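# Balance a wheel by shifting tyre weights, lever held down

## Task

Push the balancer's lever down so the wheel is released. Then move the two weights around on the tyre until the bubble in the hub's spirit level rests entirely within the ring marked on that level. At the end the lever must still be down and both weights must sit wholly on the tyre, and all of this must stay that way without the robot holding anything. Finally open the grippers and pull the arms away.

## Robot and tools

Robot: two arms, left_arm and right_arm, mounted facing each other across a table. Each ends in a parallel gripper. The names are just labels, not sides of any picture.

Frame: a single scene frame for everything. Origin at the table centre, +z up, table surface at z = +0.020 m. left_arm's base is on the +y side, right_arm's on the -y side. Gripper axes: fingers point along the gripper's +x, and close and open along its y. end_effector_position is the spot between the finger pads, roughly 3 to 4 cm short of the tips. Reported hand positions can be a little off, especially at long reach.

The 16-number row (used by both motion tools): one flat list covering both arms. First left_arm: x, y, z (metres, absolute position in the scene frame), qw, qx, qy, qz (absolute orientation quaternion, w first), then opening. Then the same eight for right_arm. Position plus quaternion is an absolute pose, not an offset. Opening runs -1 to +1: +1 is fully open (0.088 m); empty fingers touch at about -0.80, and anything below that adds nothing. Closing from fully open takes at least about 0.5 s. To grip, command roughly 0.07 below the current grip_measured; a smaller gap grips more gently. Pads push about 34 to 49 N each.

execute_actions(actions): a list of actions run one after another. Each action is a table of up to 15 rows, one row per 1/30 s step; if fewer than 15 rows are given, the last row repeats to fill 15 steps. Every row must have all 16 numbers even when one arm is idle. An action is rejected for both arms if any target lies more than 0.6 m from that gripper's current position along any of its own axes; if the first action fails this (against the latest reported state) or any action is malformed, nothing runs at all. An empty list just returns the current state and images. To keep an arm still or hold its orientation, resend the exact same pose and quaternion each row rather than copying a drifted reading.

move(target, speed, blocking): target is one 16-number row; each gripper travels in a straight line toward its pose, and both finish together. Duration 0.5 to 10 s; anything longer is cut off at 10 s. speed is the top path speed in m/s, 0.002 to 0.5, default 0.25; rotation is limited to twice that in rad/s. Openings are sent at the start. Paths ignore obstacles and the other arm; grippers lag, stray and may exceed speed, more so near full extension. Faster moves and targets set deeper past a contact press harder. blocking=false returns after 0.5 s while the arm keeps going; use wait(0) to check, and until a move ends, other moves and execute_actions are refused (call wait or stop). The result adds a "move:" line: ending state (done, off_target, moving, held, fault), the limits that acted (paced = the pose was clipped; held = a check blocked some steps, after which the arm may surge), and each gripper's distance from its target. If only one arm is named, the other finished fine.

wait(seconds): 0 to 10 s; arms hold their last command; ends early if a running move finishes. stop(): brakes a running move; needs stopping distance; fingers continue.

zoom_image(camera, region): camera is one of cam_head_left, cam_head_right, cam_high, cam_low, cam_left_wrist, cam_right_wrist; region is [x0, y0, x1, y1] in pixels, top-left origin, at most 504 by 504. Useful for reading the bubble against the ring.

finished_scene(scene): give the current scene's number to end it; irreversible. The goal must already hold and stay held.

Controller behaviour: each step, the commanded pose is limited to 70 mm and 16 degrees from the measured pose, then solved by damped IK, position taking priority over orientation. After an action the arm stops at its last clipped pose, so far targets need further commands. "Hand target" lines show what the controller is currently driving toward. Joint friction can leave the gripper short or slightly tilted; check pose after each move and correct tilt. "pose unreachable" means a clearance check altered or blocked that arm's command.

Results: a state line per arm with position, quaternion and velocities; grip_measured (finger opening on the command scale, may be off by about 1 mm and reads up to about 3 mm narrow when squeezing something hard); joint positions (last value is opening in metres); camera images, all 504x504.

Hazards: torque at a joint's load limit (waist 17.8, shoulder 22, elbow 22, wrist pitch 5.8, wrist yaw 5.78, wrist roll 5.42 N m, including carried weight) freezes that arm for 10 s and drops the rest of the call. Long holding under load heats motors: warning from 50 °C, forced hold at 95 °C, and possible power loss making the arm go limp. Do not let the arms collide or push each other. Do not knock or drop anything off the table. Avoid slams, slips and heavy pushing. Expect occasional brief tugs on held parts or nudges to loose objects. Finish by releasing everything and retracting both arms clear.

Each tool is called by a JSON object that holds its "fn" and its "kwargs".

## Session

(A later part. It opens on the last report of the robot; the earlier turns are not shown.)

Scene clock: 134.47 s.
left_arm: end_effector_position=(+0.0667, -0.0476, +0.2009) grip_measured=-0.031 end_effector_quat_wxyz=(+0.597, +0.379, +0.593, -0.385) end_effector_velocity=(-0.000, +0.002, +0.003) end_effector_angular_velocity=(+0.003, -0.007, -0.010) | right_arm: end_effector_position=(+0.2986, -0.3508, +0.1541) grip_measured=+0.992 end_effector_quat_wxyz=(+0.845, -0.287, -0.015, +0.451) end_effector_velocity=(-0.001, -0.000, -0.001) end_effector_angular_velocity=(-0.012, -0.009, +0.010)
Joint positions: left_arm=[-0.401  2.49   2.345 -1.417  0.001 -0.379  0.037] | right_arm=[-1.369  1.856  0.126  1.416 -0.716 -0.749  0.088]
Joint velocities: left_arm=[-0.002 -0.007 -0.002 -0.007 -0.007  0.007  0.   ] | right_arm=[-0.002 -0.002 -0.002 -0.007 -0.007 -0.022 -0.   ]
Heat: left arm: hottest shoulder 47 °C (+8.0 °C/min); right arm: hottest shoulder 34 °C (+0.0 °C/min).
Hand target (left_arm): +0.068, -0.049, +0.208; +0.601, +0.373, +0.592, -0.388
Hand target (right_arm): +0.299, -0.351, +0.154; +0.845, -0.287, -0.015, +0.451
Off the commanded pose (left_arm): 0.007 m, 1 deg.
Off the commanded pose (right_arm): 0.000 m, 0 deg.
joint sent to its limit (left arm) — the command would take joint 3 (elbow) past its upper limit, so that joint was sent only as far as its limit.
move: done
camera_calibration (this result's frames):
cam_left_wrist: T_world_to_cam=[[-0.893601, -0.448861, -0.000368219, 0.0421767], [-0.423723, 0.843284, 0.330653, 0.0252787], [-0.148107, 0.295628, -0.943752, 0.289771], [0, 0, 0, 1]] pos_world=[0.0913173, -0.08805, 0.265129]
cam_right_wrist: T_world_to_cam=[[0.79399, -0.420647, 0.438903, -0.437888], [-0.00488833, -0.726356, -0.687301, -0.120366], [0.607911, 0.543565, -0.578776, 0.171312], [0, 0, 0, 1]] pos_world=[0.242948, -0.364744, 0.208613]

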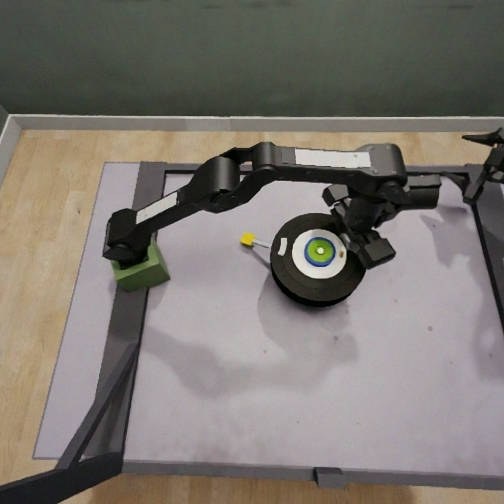

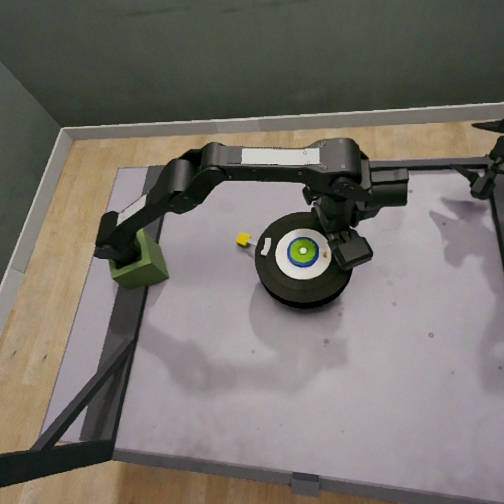

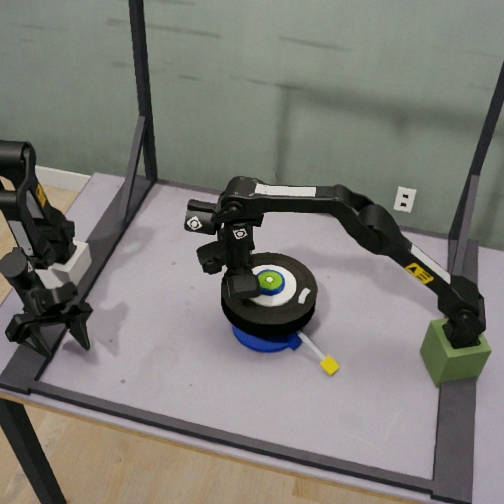

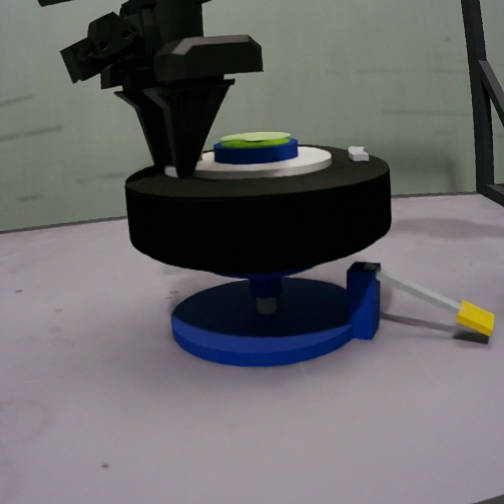

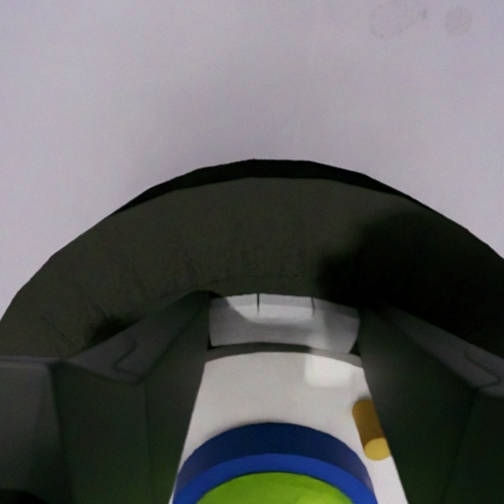

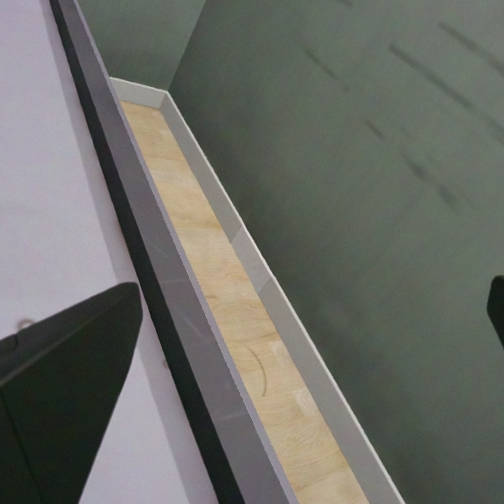

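The wheel turned about 33° with the weight. I'll lift higher and move B to about -32°, r = 72.

{"fn": "move", "kwargs": {"target": [0.068,-0.047,0.228,0.596,0.38,0.596,-0.38,-0.12,0.299,-0.351,0.154,0.845,-0.287,-0.015,0.451,1], "speed": 0.04}}

{"fn": "move", "kwargs": {"target": [0.098,-0.022,0.225,0.68,0.195,0.68,-0.195,-0.12,0.299,-0.351,0.154,0.845,-0.287,-0.015,0.451,1], "speed": 0.15}}

{"fn": "move", "kwargs": {"target": [0.098,-0.022,0.193,0.68,0.195,0.68,-0.195,-0.12,0.299,-0.351,0.154,0.845,-0.287,-0.015,0.451,1], "speed": 0.03}}

Scene clock: 143.10 s.
left_arm: end_effector_position=(+0.0666, -0.0457, +0.2181) grip_measured=-0.031 end_effector_quat_wxyz=(+0.602, +0.372, +0.588, -0.392) end_effector_velocity=(-0.003, +0.002, -0.002) end_effector_angular_velocity=(+0.013, -0.006, +0.000) | right_arm: end_effector_position=(+0.2986, -0.3508, +0.1541) grip_measured=+0.992 end_effector_quat_wxyz=(+0.845, -0.287, -0.015, +0.451) end_effector_velocity=(+0.000, +0.000, +0.000) end_effector_angular_velocity=(-0.003, -0.003, +0.006)
Joint positions: left_arm=[-0.401  2.452  2.345 -1.43   0.001 -0.38   0.037] | right_arm=[-1.369  1.856  0.126  1.416 -0.716 -0.749  0.088]
Joint velocities: left_arm=[-0.007  0.002 -0.002 -0.007 -0.007 -0.007 -0.   ] | right_arm=[-0.002 -0.002  0.002 -0.007 -0.007 -0.007 -0.   ]
Heat: left arm: hottest shoulder 50 °C (+10.1 °C/min); right arm: hottest shoulder 34 °C (+0.0 °C/min). Fold the left arm in close to its base before you think long.
Hand target (left_arm): +0.068, -0.047, +0.227; +0.607, +0.364, +0.585, -0.396
Hand target (right_arm): +0.299, -0.351, +0.154; +0.845, -0.287, -0.015, +0.451
Off the commanded pose (left_arm): 0.010 m, 2 deg.
Off the commanded pose (right_arm): 0.000 m, 0 deg.
MOTOR HOT: a motor of the left arm reached 50 °C. Now the hottest motor of the left arm, joint 2 (shoulder), reports 50 °C. The temperature limit of the motors' drives, at which the controller stops that arm, is 95 °C. To cool a motor, set the load down, stop pushing, or move to a pose that needs little force.
joint sent to its limit (left arm) — the command would take joint 3 (elbow) past its upper limit, so that joint was sent only as far as its limit.
move: off_target (left_arm)
camera_calibration (this result's frames):
cam_left_wrist: T_world_to_cam=[[-0.893093, -0.449772, 0.00953469, 0.0407107], [-0.42507, 0.850604, 0.309498, 0.0229956], [-0.147314, 0.272357, -0.950852, 0.305878], [0, 0, 0, 1]] pos_world=[0.0911931, -0.0845577, 0.283339]
cam_right_wrist: T_world_to_cam=[[0.79399, -0.420647, 0.438903, -0.437888], [-0.00488833, -0.726356, -0.687301, -0.120366], [0.607911, 0.543565, -0.578776, 0.171312], [0, 0, 0, 1]] pos_world=[0.242948, -0.364744, 0.208613]

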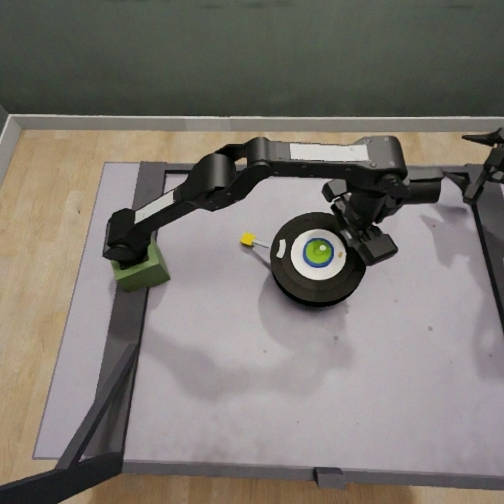

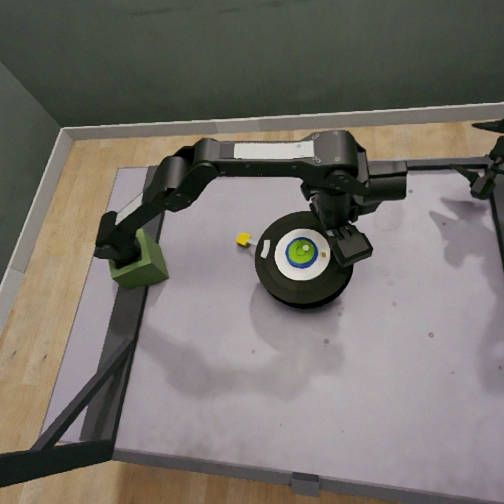

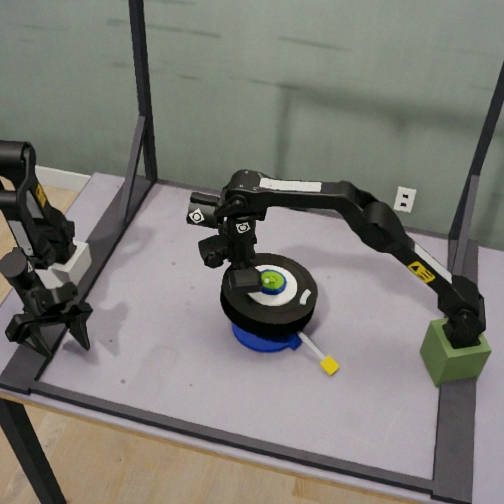

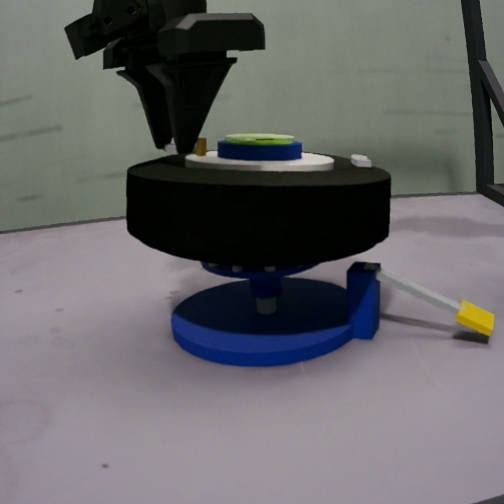

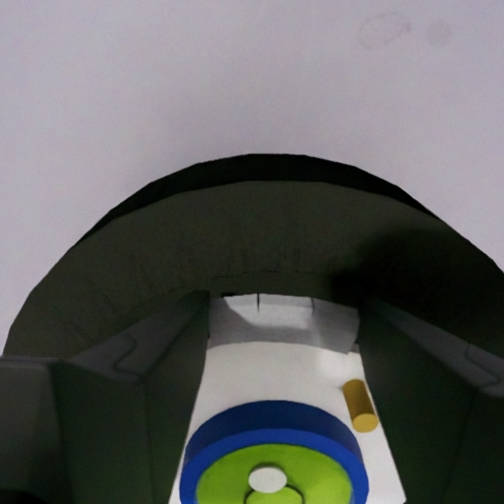

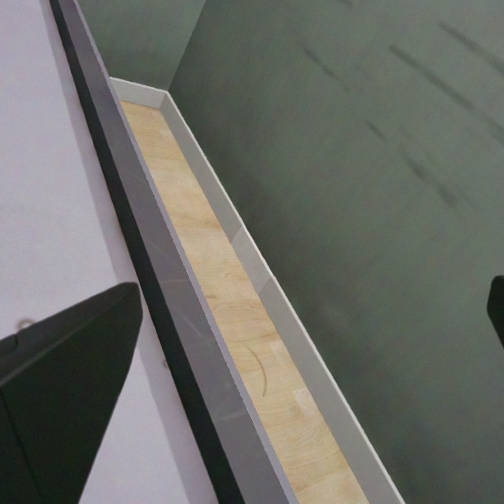

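Scene clock: 145.43 s.
left_arm: end_effector_position=(+0.0970, -0.0237, +0.2193) grip_measured=-0.031 end_effector_quat_wxyz=(+0.677, +0.201, +0.681, -0.194) end_effector_velocity=(+0.002, +0.001, +0.000) end_effector_angular_velocity=(-0.002, -0.008, +0.024) | right_arm: end_effector_position=(+0.2986, -0.3508, +0.1541) grip_measured=+0.992 end_effector_quat_wxyz=(+0.845, -0.287, -0.015, +0.451) end_effector_velocity=(-0.004, +0.001, -0.003) end_effector_angular_velocity=(-0.010, +0.006, +0.024)
Joint positions: left_arm=[-0.332  2.389  2.238 -1.43   0.001 -0.887  0.037] | right_arm=[-1.369  1.856  0.126  1.416 -0.716 -0.749  0.088]
Joint velocities: left_arm=[ 0.002 -0.007 -0.012  0.007 -0.007 -0.022  0.   ] | right_arm=[-0.002 -0.002 -0.002 -0.022 -0.022 -0.022 -0.   ]
Heat: left arm: hottest shoulder 51 °C (+11.2 °C/min); right arm: hottest shoulder 34 °C (+0.0 °C/min). Fold the left arm in close to its base before you think long.
Hand target (left_arm): +0.098, -0.022, +0.225; +0.679, +0.195, +0.680, -0.195
Hand target (right_arm): +0.299, -0.351, +0.154; +0.845, -0.287, -0.015, +0.451
Off the commanded pose (left_arm): 0.006 m, 1 deg.
Off the commanded pose (right_arm): 0.000 m, 0 deg.
MOTOR HOT: still on. Now the hottest motor of the left arm, joint 2 (shoulder), reports 51 °C; a drive's own limit is 95 °C.
move: done
camera_calibration (this result's frames):
cam_left_wrist: T_world_to_cam=[[-0.504934, -0.863061, -0.0129613, 0.0353068], [-0.812346, 0.47008, 0.345137, 0.0375707], [-0.291781, 0.1848, -0.938463, 0.314707], [0, 0, 0, 1]] pos_world=[0.140173, -0.0453472, 0.282831]
cam_right_wrist: T_world_to_cam=[[0.79399, -0.420647, 0.438903, -0.437888], [-0.00488833, -0.726356, -0.687301, -0.120366], [0.607911, 0.543565, -0.578776, 0.171312], [0, 0, 0, 1]] pos_world=[0.242948, -0.364744, 0.208613]

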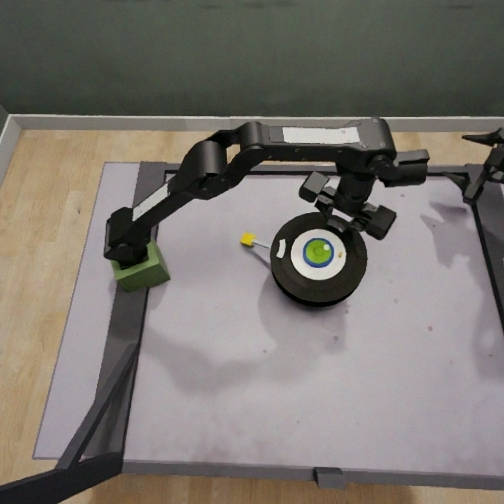

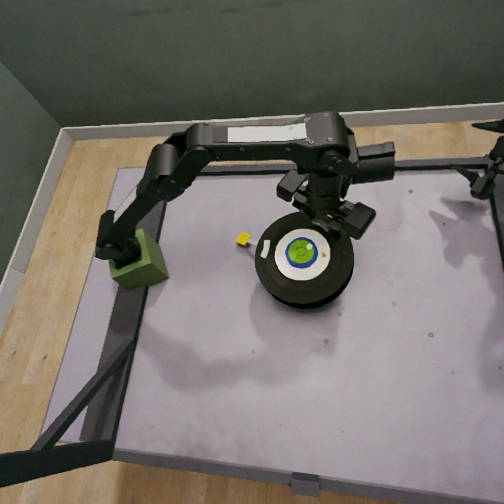

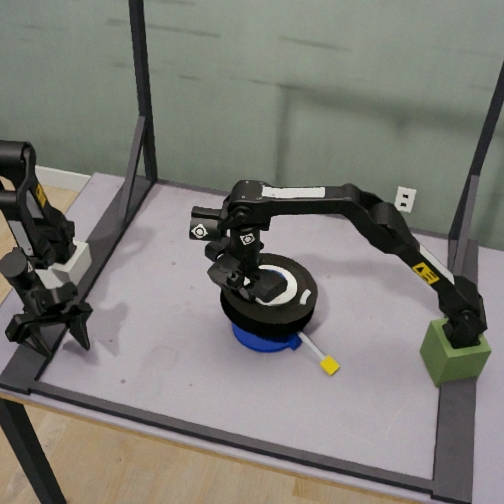

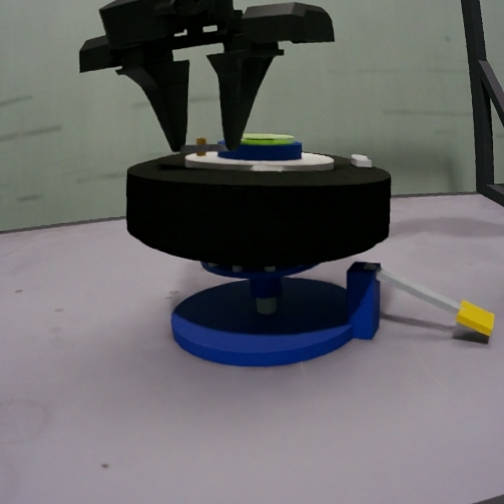

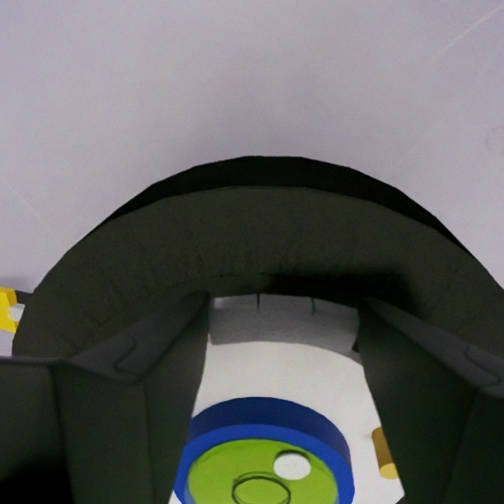

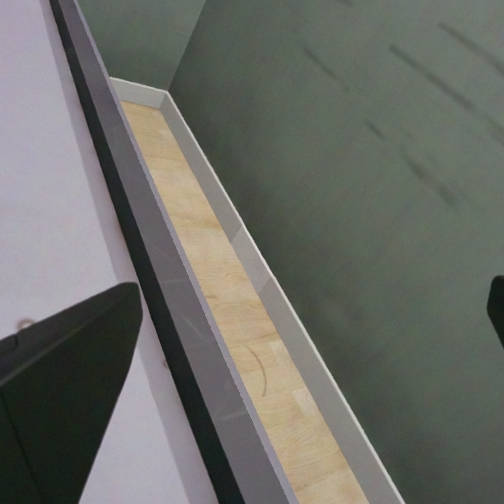

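Scene clock: 146.53 s.
left_arm: end_effector_position=(+0.0969, -0.0232, +0.1919) grip_measured=-0.031 end_effector_quat_wxyz=(+0.678, +0.198, +0.680, -0.196) end_effector_velocity=(-0.003, +0.003, +0.003) end_effector_angular_velocity=(-0.002, -0.008, -0.000) | right_arm: end_effector_position=(+0.2986, -0.3508, +0.1541) grip_measured=+0.992 end_effector_quat_wxyz=(+0.845, -0.287, -0.015, +0.451) end_effector_velocity=(-0.001, +0.003, +0.000) end_effector_angular_velocity=(-0.003, -0.003, +0.016)
Joint positions: left_arm=[-0.332  2.373  2.1   -1.302  0.001 -0.888  0.037] | right_arm=[-1.369  1.856  0.126  1.416 -0.716 -0.749  0.088]
Joint velocities: left_arm=[-0.007 -0.022 -0.027  0.007 -0.007 -0.007  0.   ] | right_arm=[ 0.007 -0.002  0.002 -0.007 -0.007 -0.007 -0.   ]
Heat: left arm: hottest shoulder 51 °C (+11.2 °C/min); right arm: hottest shoulder 34 °C (+0.0 °C/min). Fold the left arm in close to its base before you think long.
Hand target (left_arm): +0.098, -0.022, +0.193; +0.680, +0.195, +0.680, -0.195
Hand target (right_arm): +0.299, -0.351, +0.154; +0.845, -0.287, -0.015, +0.451
Off the commanded pose (left_arm): 0.002 m, 0 deg.
Off the commanded pose (right_arm): 0.000 m, 0 deg.
MOTOR HOT: still on. Now the hottest motor of the left arm, joint 2 (shoulder), reports 51 °C; a drive's own limit is 95 °C.
move: done
camera_calibration (this result's frames):
cam_left_wrist: T_world_to_cam=[[-0.503609, -0.863906, -0.00664815, 0.0339233], [-0.813246, 0.471452, 0.341121, 0.0475982], [-0.291563, 0.177198, -0.939996, 0.289025], [0, 0, 0, 1]] pos_world=[0.140062, -0.0443484, 0.255671]
cam_right_wrist: T_world_to_cam=[[0.79399, -0.420647, 0.438903, -0.437888], [-0.00488833, -0.726356, -0.687301, -0.120366], [0.607911, 0.543565, -0.578776, 0.171312], [0, 0, 0, 1]] pos_world=[0.242948, -0.364744, 0.208613]

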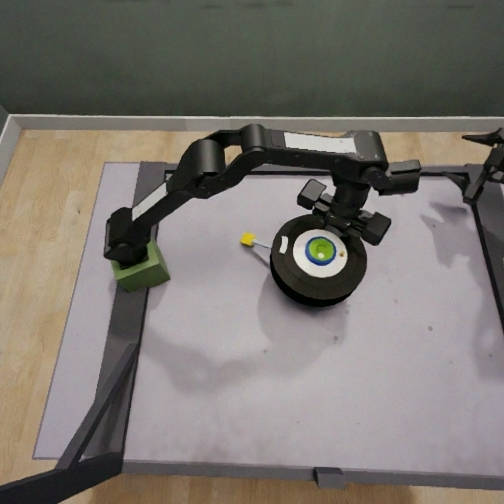

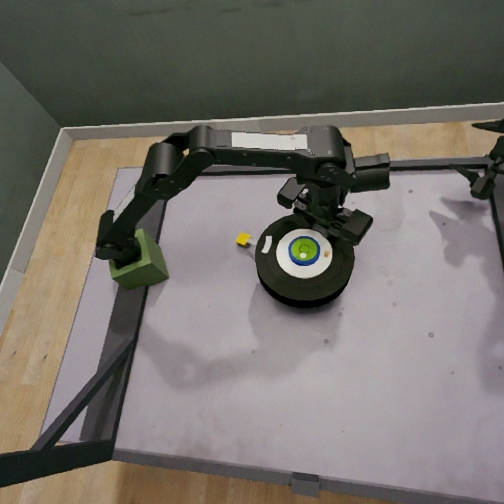

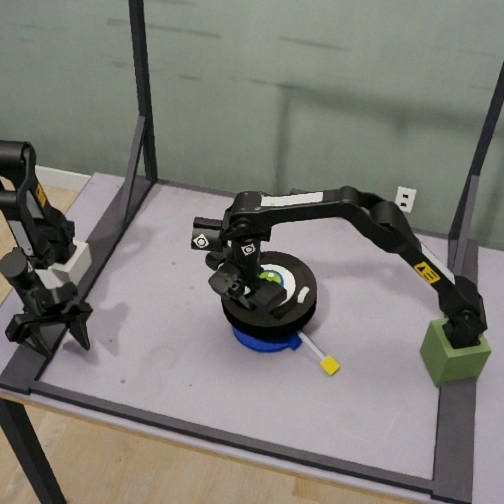

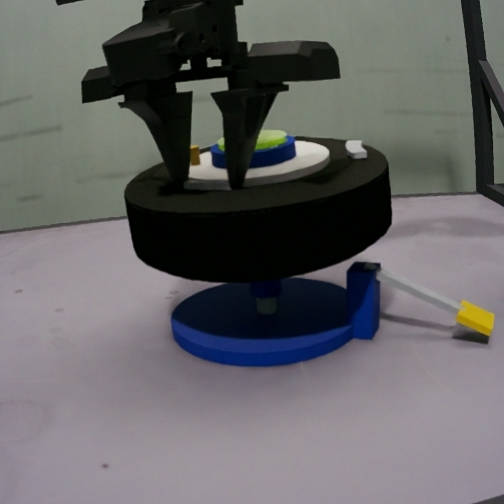

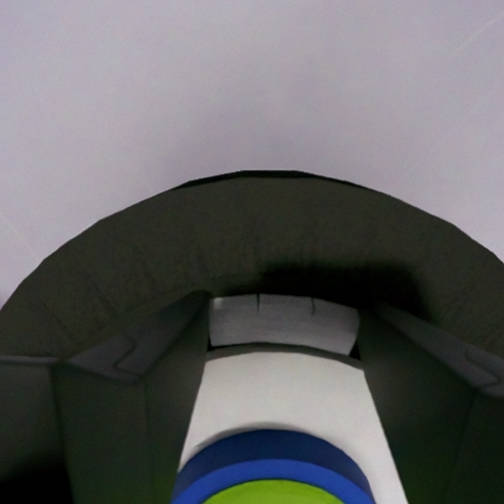

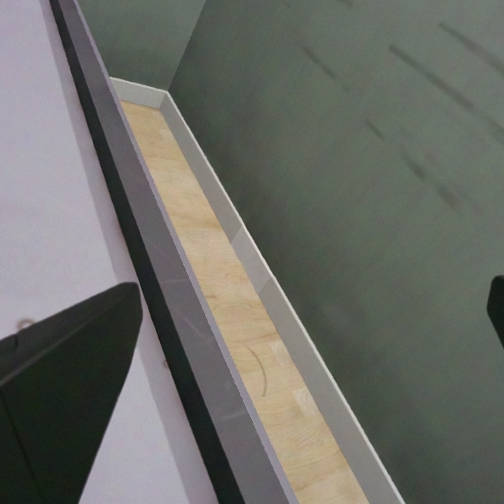

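{"fn": "move", "kwargs": {"target": [0.098,-0.022,0.193,0.68,0.195,0.68,-0.195,0.4,0.299,-0.351,0.154,0.845,-0.287,-0.015,0.451,1]}}

{"fn": "move", "kwargs": {"target": [0.098,-0.015,0.245,0.68,0.195,0.68,-0.195,0.4,0.299,-0.351,0.154,0.845,-0.287,-0.015,0.451,1], "speed": 0.08}}

{"fn": "move", "kwargs": {"target": [0.053,0.092,0.24,0.445,0.549,0.445,-0.549,0.4,0.299,-0.351,0.154,0.845,-0.287,-0.015,0.451,1]}}

{"fn": "move", "kwargs": {"target": [0.053,0.092,0.205,0.445,0.549,0.445,-0.549,0.4,0.299,-0.351,0.154,0.845,-0.287,-0.015,0.451,1], "speed": 0.05}}

Scene clock: 158.03 s.
left_arm: end_effector_position=(+0.0969, -0.0235, +0.1919) grip_measured=+0.396 end_effector_quat_wxyz=(+0.679, +0.197, +0.680, -0.197) end_effector_velocity=(-0.001, +0.007, -0.003) end_effector_angular_velocity=(+0.032, -0.004, -0.010) | right_arm: end_effector_position=(+0.2986, -0.3508, +0.1541) grip_measured=+0.992 end_effector_quat_wxyz=(+0.845, -0.287, -0.015, +0.451) end_effector_velocity=(-0.000, -0.002, -0.003) end_effector_angular_velocity=(+0.000, +0.017, -0.011)
Joint positions: left_arm=[-0.332  2.371  2.098 -1.298  0.001 -0.889  0.058] | right_arm=[-1.369  1.856  0.126  1.416 -0.716 -0.749  0.088]
Joint velocities: left_arm=[-0.002  0.002 -0.007 -0.022 -0.007  0.007  0.   ] | right_arm=[-0.002  0.002 -0.002 -0.007  0.007  0.007  0.   ]
Heat: left arm: hottest shoulder 54 °C (+12.1 °C/min); right arm: hottest shoulder 34 °C (+0.0 °C/min). Fold the left arm in close to its base before you think long.
Hand target (left_arm): +0.098, -0.022, +0.193; +0.680, +0.195, +0.680, -0.195
Hand target (right_arm): +0.299, -0.351, +0.154; +0.845, -0.287, -0.015, +0.451
Off the commanded pose (left_arm): 0.002 m, 0 deg.
Off the commanded pose (right_arm): 0.000 m, 0 deg.
MOTOR HOT: still on. Now the hottest motor of the left arm, joint 2 (shoulder), reports 54 °C; a drive's own limit is 95 °C.
move: done
camera_calibration (this result's frames):
cam_left_wrist: T_world_to_cam=[[-0.503278, -0.864113, -0.00451544, 0.033243], [-0.813533, 0.472044, 0.339615, 0.0480942], [-0.291334, 0.174594, -0.940554, 0.28911], [0, 0, 0, 1]] pos_world=[0.140084, -0.0444538, 0.25574]
cam_right_wrist: T_world_to_cam=[[0.79399, -0.420647, 0.438903, -0.437888], [-0.00488833, -0.726356, -0.687301, -0.120366], [0.607911, 0.543565, -0.578776, 0.171312], [0, 0, 0, 1]] pos_world=[0.242948, -0.364744, 0.208613]

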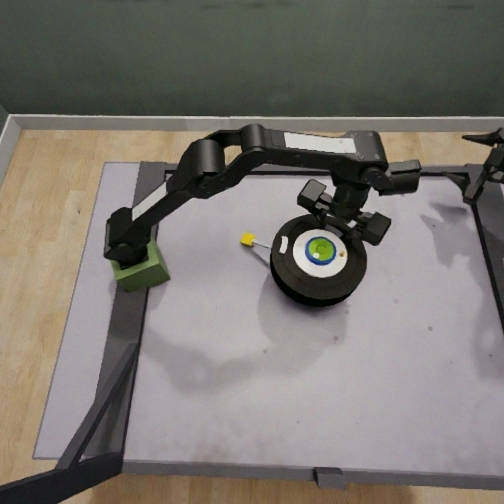

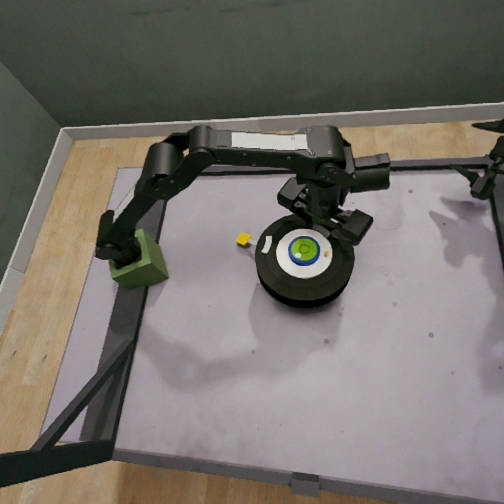

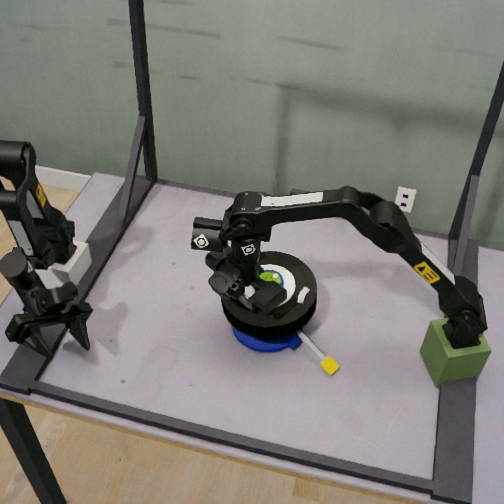

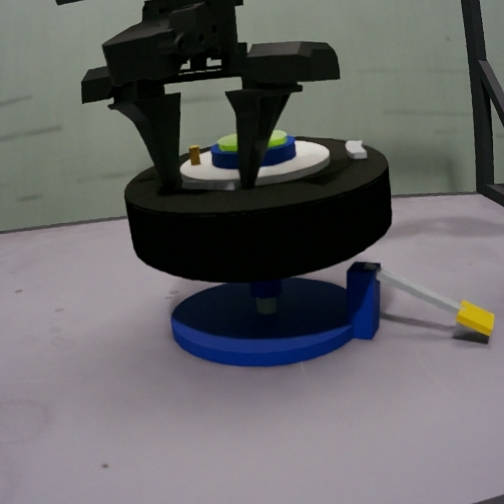

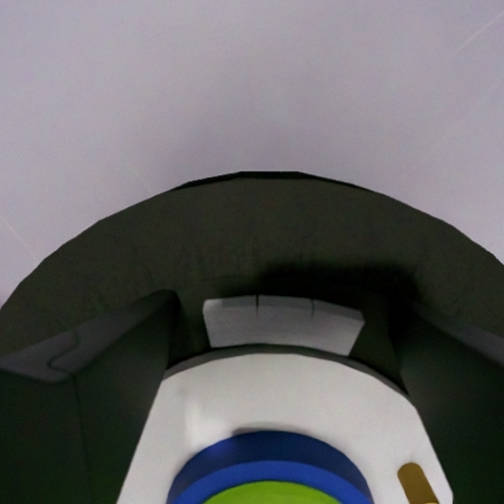

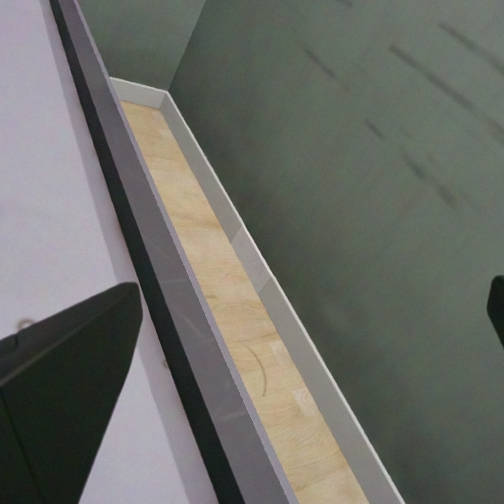

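Scene clock: 159.17 s.
left_arm: end_effector_position=(+0.0964, -0.0143, +0.2373) grip_measured=+0.398 end_effector_quat_wxyz=(+0.676, +0.203, +0.682, -0.190) end_effector_velocity=(+0.000, -0.001, +0.004) end_effector_angular_velocity=(-0.006, -0.009, +0.019) | right_arm: end_effector_position=(+0.2986, -0.3508, +0.1541) grip_measured=+0.992 end_effector_quat_wxyz=(+0.845, -0.287, -0.015, +0.451) end_effector_velocity=(-0.005, +0.001, -0.003) end_effector_angular_velocity=(-0.001, +0.012, +0.020)
Joint positions: left_arm=[-0.331  2.356  2.252 -1.486  0.001 -0.889  0.058] | right_arm=[-1.369  1.856  0.126  1.416 -0.716 -0.749  0.088]
Joint velocities: left_arm=[-0.002 -0.002  0.012 -0.007 -0.007 -0.022  0.   ] | right_arm=[-0.002  0.002 -0.007 -0.007 -0.022 -0.007  0.   ]
Heat: left arm: hottest shoulder 54 °C (+12.0 °C/min); right arm: hottest shoulder 34 °C (+0.0 °C/min). Fold the left arm in close to its base before you think long.
Hand target (left_arm): +0.098, -0.015, +0.245; +0.680, +0.195, +0.680, -0.195
Hand target (right_arm): +0.299, -0.351, +0.154; +0.845, -0.287, -0.015, +0.451
Off the commanded pose (left_arm): 0.008 m, 1 deg.
Off the commanded pose (right_arm): 0.000 m, 0 deg.
MOTOR HOT: still on. Now the hottest motor of the left arm, joint 2 (shoulder), reports 54 °C; a drive's own limit is 95 °C.
move: done
camera_calibration (this result's frames):
cam_left_wrist: T_world_to_cam=[[-0.502317, -0.864451, -0.0200595, 0.044685], [-0.813277, 0.464446, 0.350528, 0.0251752], [-0.293698, 0.19239, -0.936337, 0.329491], [0, 0, 0, 1]] pos_world=[0.139691, -0.0364554, 0.300587]
cam_right_wrist: T_world_to_cam=[[0.79399, -0.420647, 0.438903, -0.437888], [-0.00488833, -0.726356, -0.687301, -0.120366], [0.607911, 0.543565, -0.578776, 0.171312], [0, 0, 0, 1]] pos_world=[0.242948, -0.364744, 0.208613]

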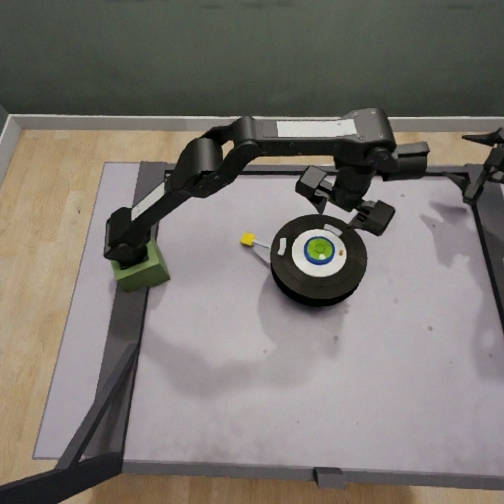

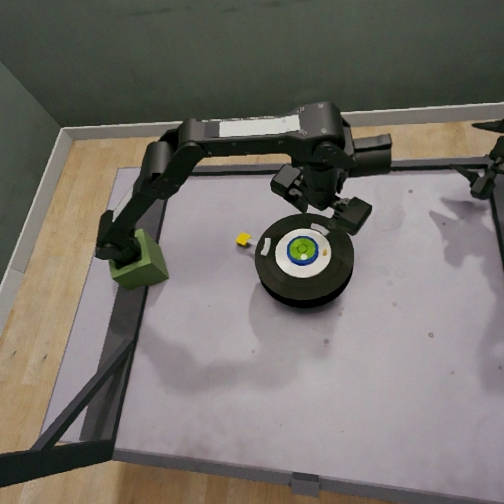

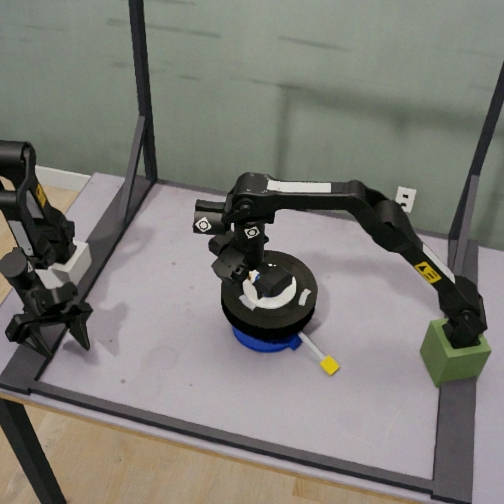

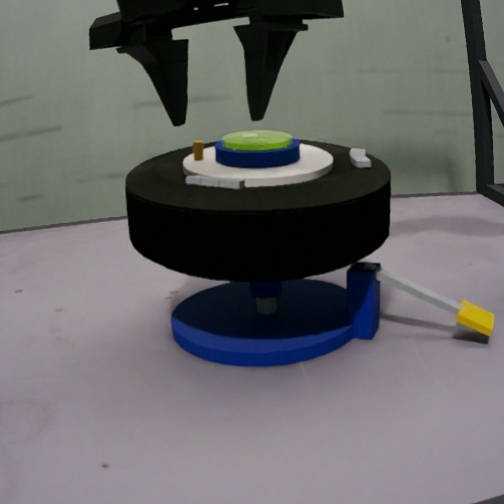

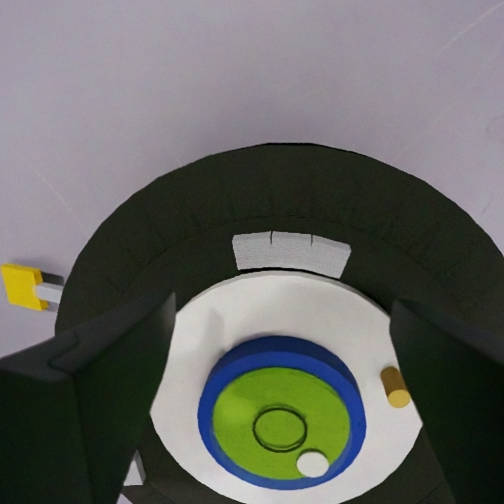

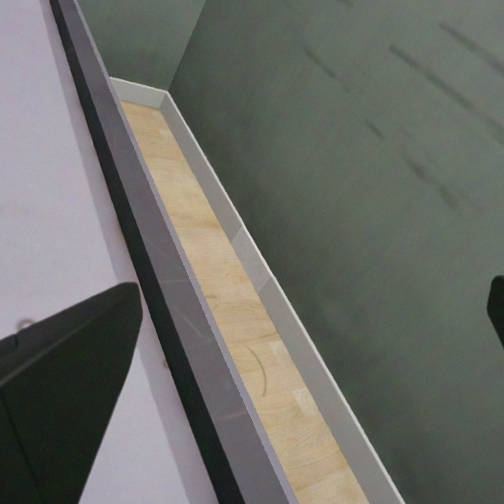

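Scene clock: 162.03 s.
left_arm: end_effector_position=(+0.0546, +0.0906, +0.2385) grip_measured=+0.398 end_effector_quat_wxyz=(+0.446, +0.549, +0.450, -0.546) end_effector_velocity=(+0.000, +0.005, -0.002) end_effector_angular_velocity=(+0.017, -0.007, -0.010) | right_arm: end_effector_position=(+0.2986, -0.3508, +0.1541) grip_measured=+0.992 end_effector_quat_wxyz=(+0.845, -0.287, -0.015, +0.451) end_effector_velocity=(-0.003, +0.001, -0.000) end_effector_angular_velocity=(-0.008, -0.009, +0.024)
Joint positions: left_arm=[-0.416  1.861  1.498 -1.215  0.     0.234  0.058] | right_arm=[-1.369  1.856  0.126  1.416 -0.716 -0.749  0.088]
Joint velocities: left_arm=[-0.002 -0.002 -0.012 -0.007 -0.007  0.007 -0.   ] | right_arm=[-0.002 -0.002 -0.002 -0.007 -0.022 -0.022 -0.   ]
Heat: left arm: hottest shoulder 54 °C (+11.1 °C/min); right arm: hottest shoulder 34 °C (+0.0 °C/min). Fold the left arm in close to its base before you think long.
Hand target (left_arm): +0.054, +0.093, +0.241; +0.446, +0.550, +0.445, -0.549
Hand target (right_arm): +0.299, -0.351, +0.154; +0.845, -0.287, -0.015, +0.451
Off the commanded pose (left_arm): 0.003 m, 1 deg.
Off the commanded pose (right_arm): 0.000 m, 0 deg.
MOTOR HOT: still on. Now the hottest motor of the left arm, joint 2 (shoulder), reports 54 °C; a drive's own limit is 95 °C.
move: done
camera_calibration (this result's frames):
cam_left_wrist: T_world_to_cam=[[-0.986827, 0.161748, -0.00320137, 0.0439228], [0.150735, 0.92646, 0.344893, -0.15109], [0.0587516, 0.339867, -0.938637, 0.266119], [0, 0, 0, 1]] pos_world=[0.0504838, 0.0424294, 0.302039]
cam_right_wrist: T_world_to_cam=[[0.79399, -0.420647, 0.438903, -0.437888], [-0.00488833, -0.726356, -0.687301, -0.120366], [0.607911, 0.543565, -0.578776, 0.171312], [0, 0, 0, 1]] pos_world=[0.242948, -0.364744, 0.208613]

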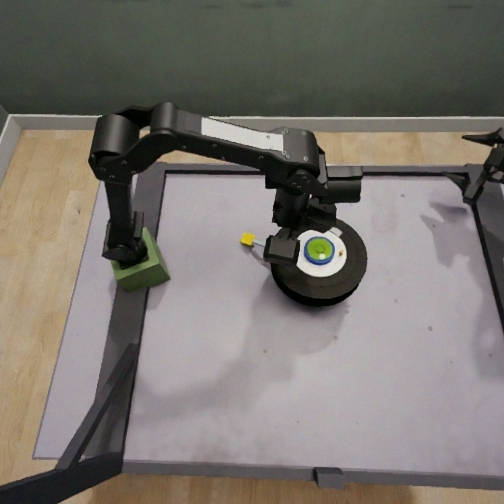

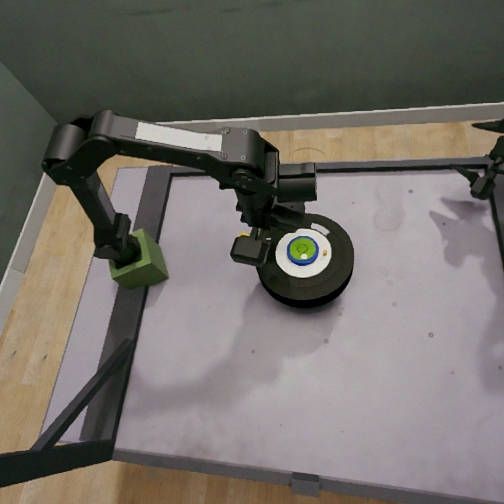

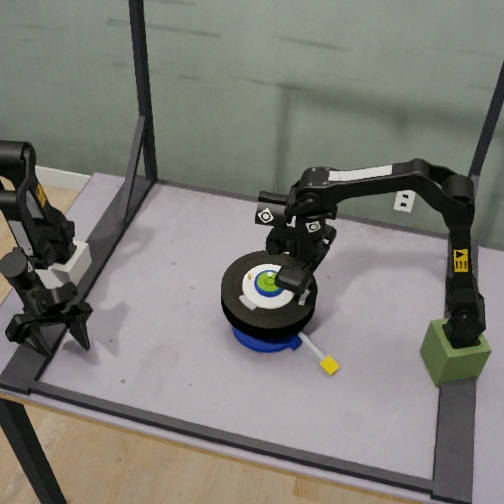

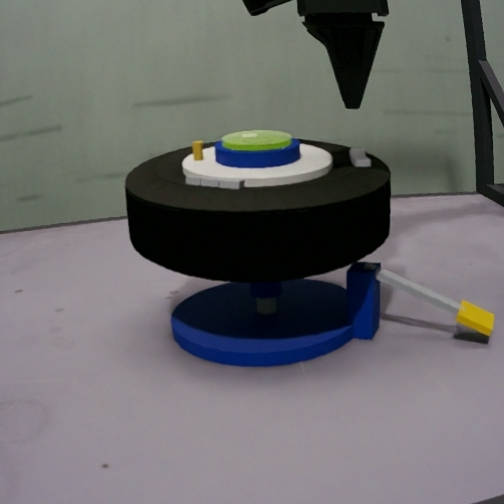

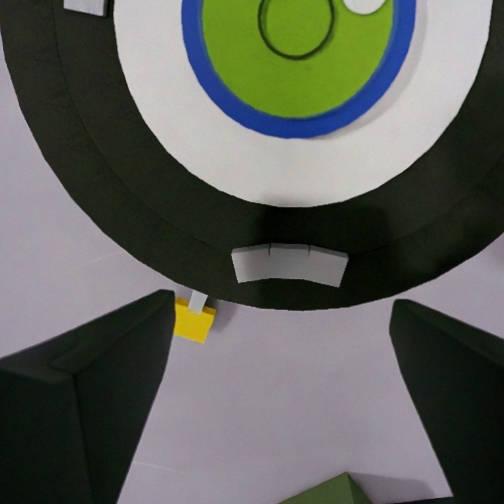

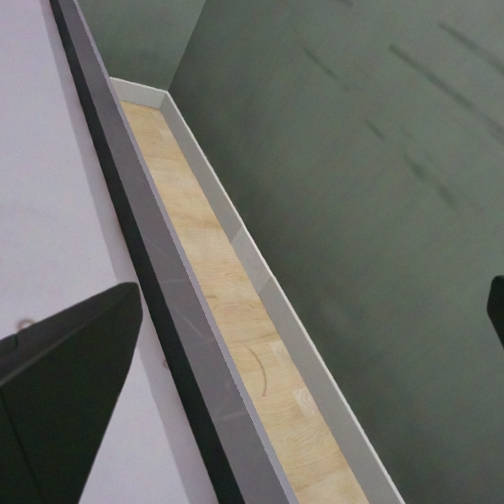

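Scene clock: 163.03 s.
left_arm: end_effector_position=(+0.0541, +0.0901, +0.2112) grip_measured=+0.398 end_effector_quat_wxyz=(+0.452, +0.544, +0.442, -0.552) end_effector_velocity=(-0.002, +0.002, -0.001) end_effector_angular_velocity=(-0.003, +0.007, -0.010) | right_arm: end_effector_position=(+0.2986, -0.3508, +0.1541) grip_measured=+0.992 end_effector_quat_wxyz=(+0.845, -0.287, -0.015, +0.451) end_effector_velocity=(-0.002, -0.000, -0.002) end_effector_angular_velocity=(-0.009, +0.006, -0.003)
Joint positions: left_arm=[-0.417  1.861  1.388 -1.08   0.     0.234  0.058] | right_arm=[-1.369  1.856  0.126  1.416 -0.716 -0.749  0.088]
Joint velocities: left_arm=[-0.002 -0.007 -0.012  0.007  0.007  0.007 -0.   ] | right_arm=[ 0.002 -0.002 -0.007 -0.007  0.007 -0.007 -0.   ]
Heat: left arm: hottest shoulder 54 °C (+11.3 °C/min); right arm: hottest shoulder 34 °C (+0.0 °C/min). Fold the left arm in close to its base before you think long.
Hand target (left_arm): +0.053, +0.092, +0.205; +0.445, +0.549, +0.445, -0.549
Hand target (right_arm): +0.299, -0.351, +0.154; +0.845, -0.287, -0.015, +0.451
Off the commanded pose (left_arm): 0.007 m, 1 deg.
Off the commanded pose (right_arm): 0.000 m, 0 deg.
MOTOR HOT: still on. Now the hottest motor of the left arm, joint 2 (shoulder), reports 54 °C; a drive's own limit is 95 °C.
move: done
camera_calibration (this result's frames):
cam_left_wrist: T_world_to_cam=[[-0.986512, 0.163491, -0.00804959, 0.044264], [0.152233, 0.934434, 0.321959, -0.137078], [0.060159, 0.316391, -0.946719, 0.244417], [0, 0, 0, 1]] pos_world=[0.0498309, 0.0435225, 0.275884]
cam_right_wrist: T_world_to_cam=[[0.79399, -0.420647, 0.438903, -0.437888], [-0.00488833, -0.726356, -0.687301, -0.120366], [0.607911, 0.543565, -0.578776, 0.171312], [0, 0, 0, 1]] pos_world=[0.242948, -0.364744, 0.208613]

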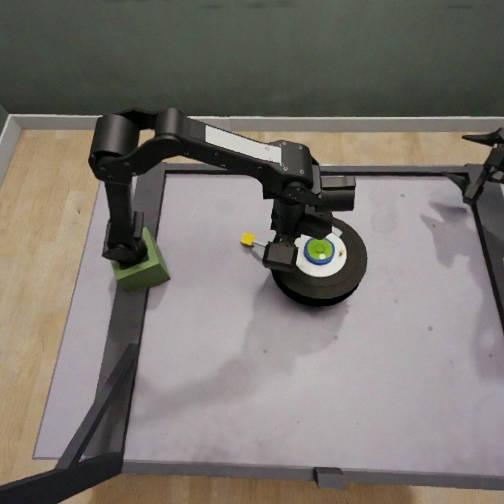

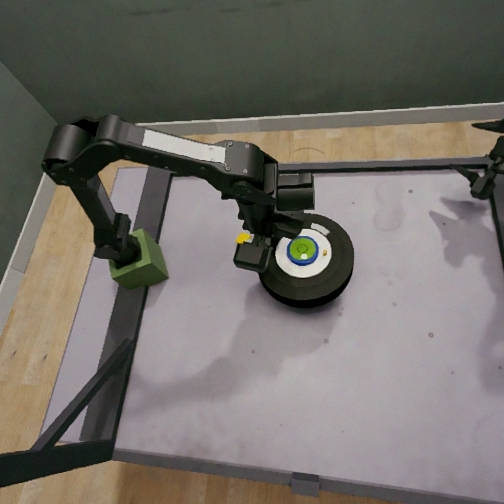

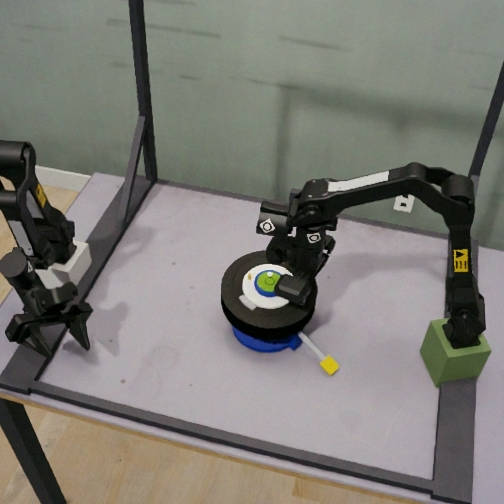

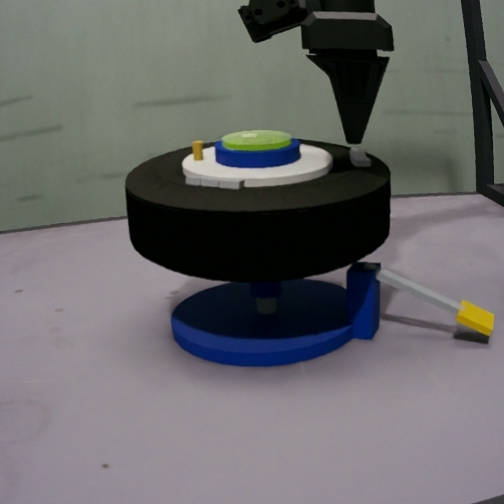

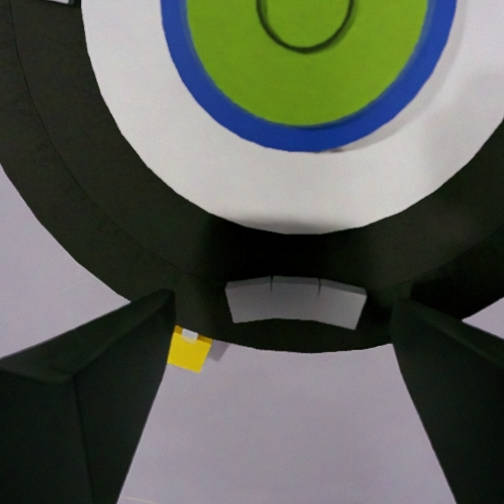

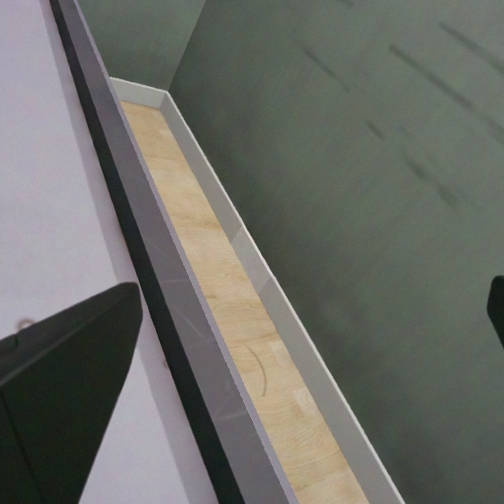

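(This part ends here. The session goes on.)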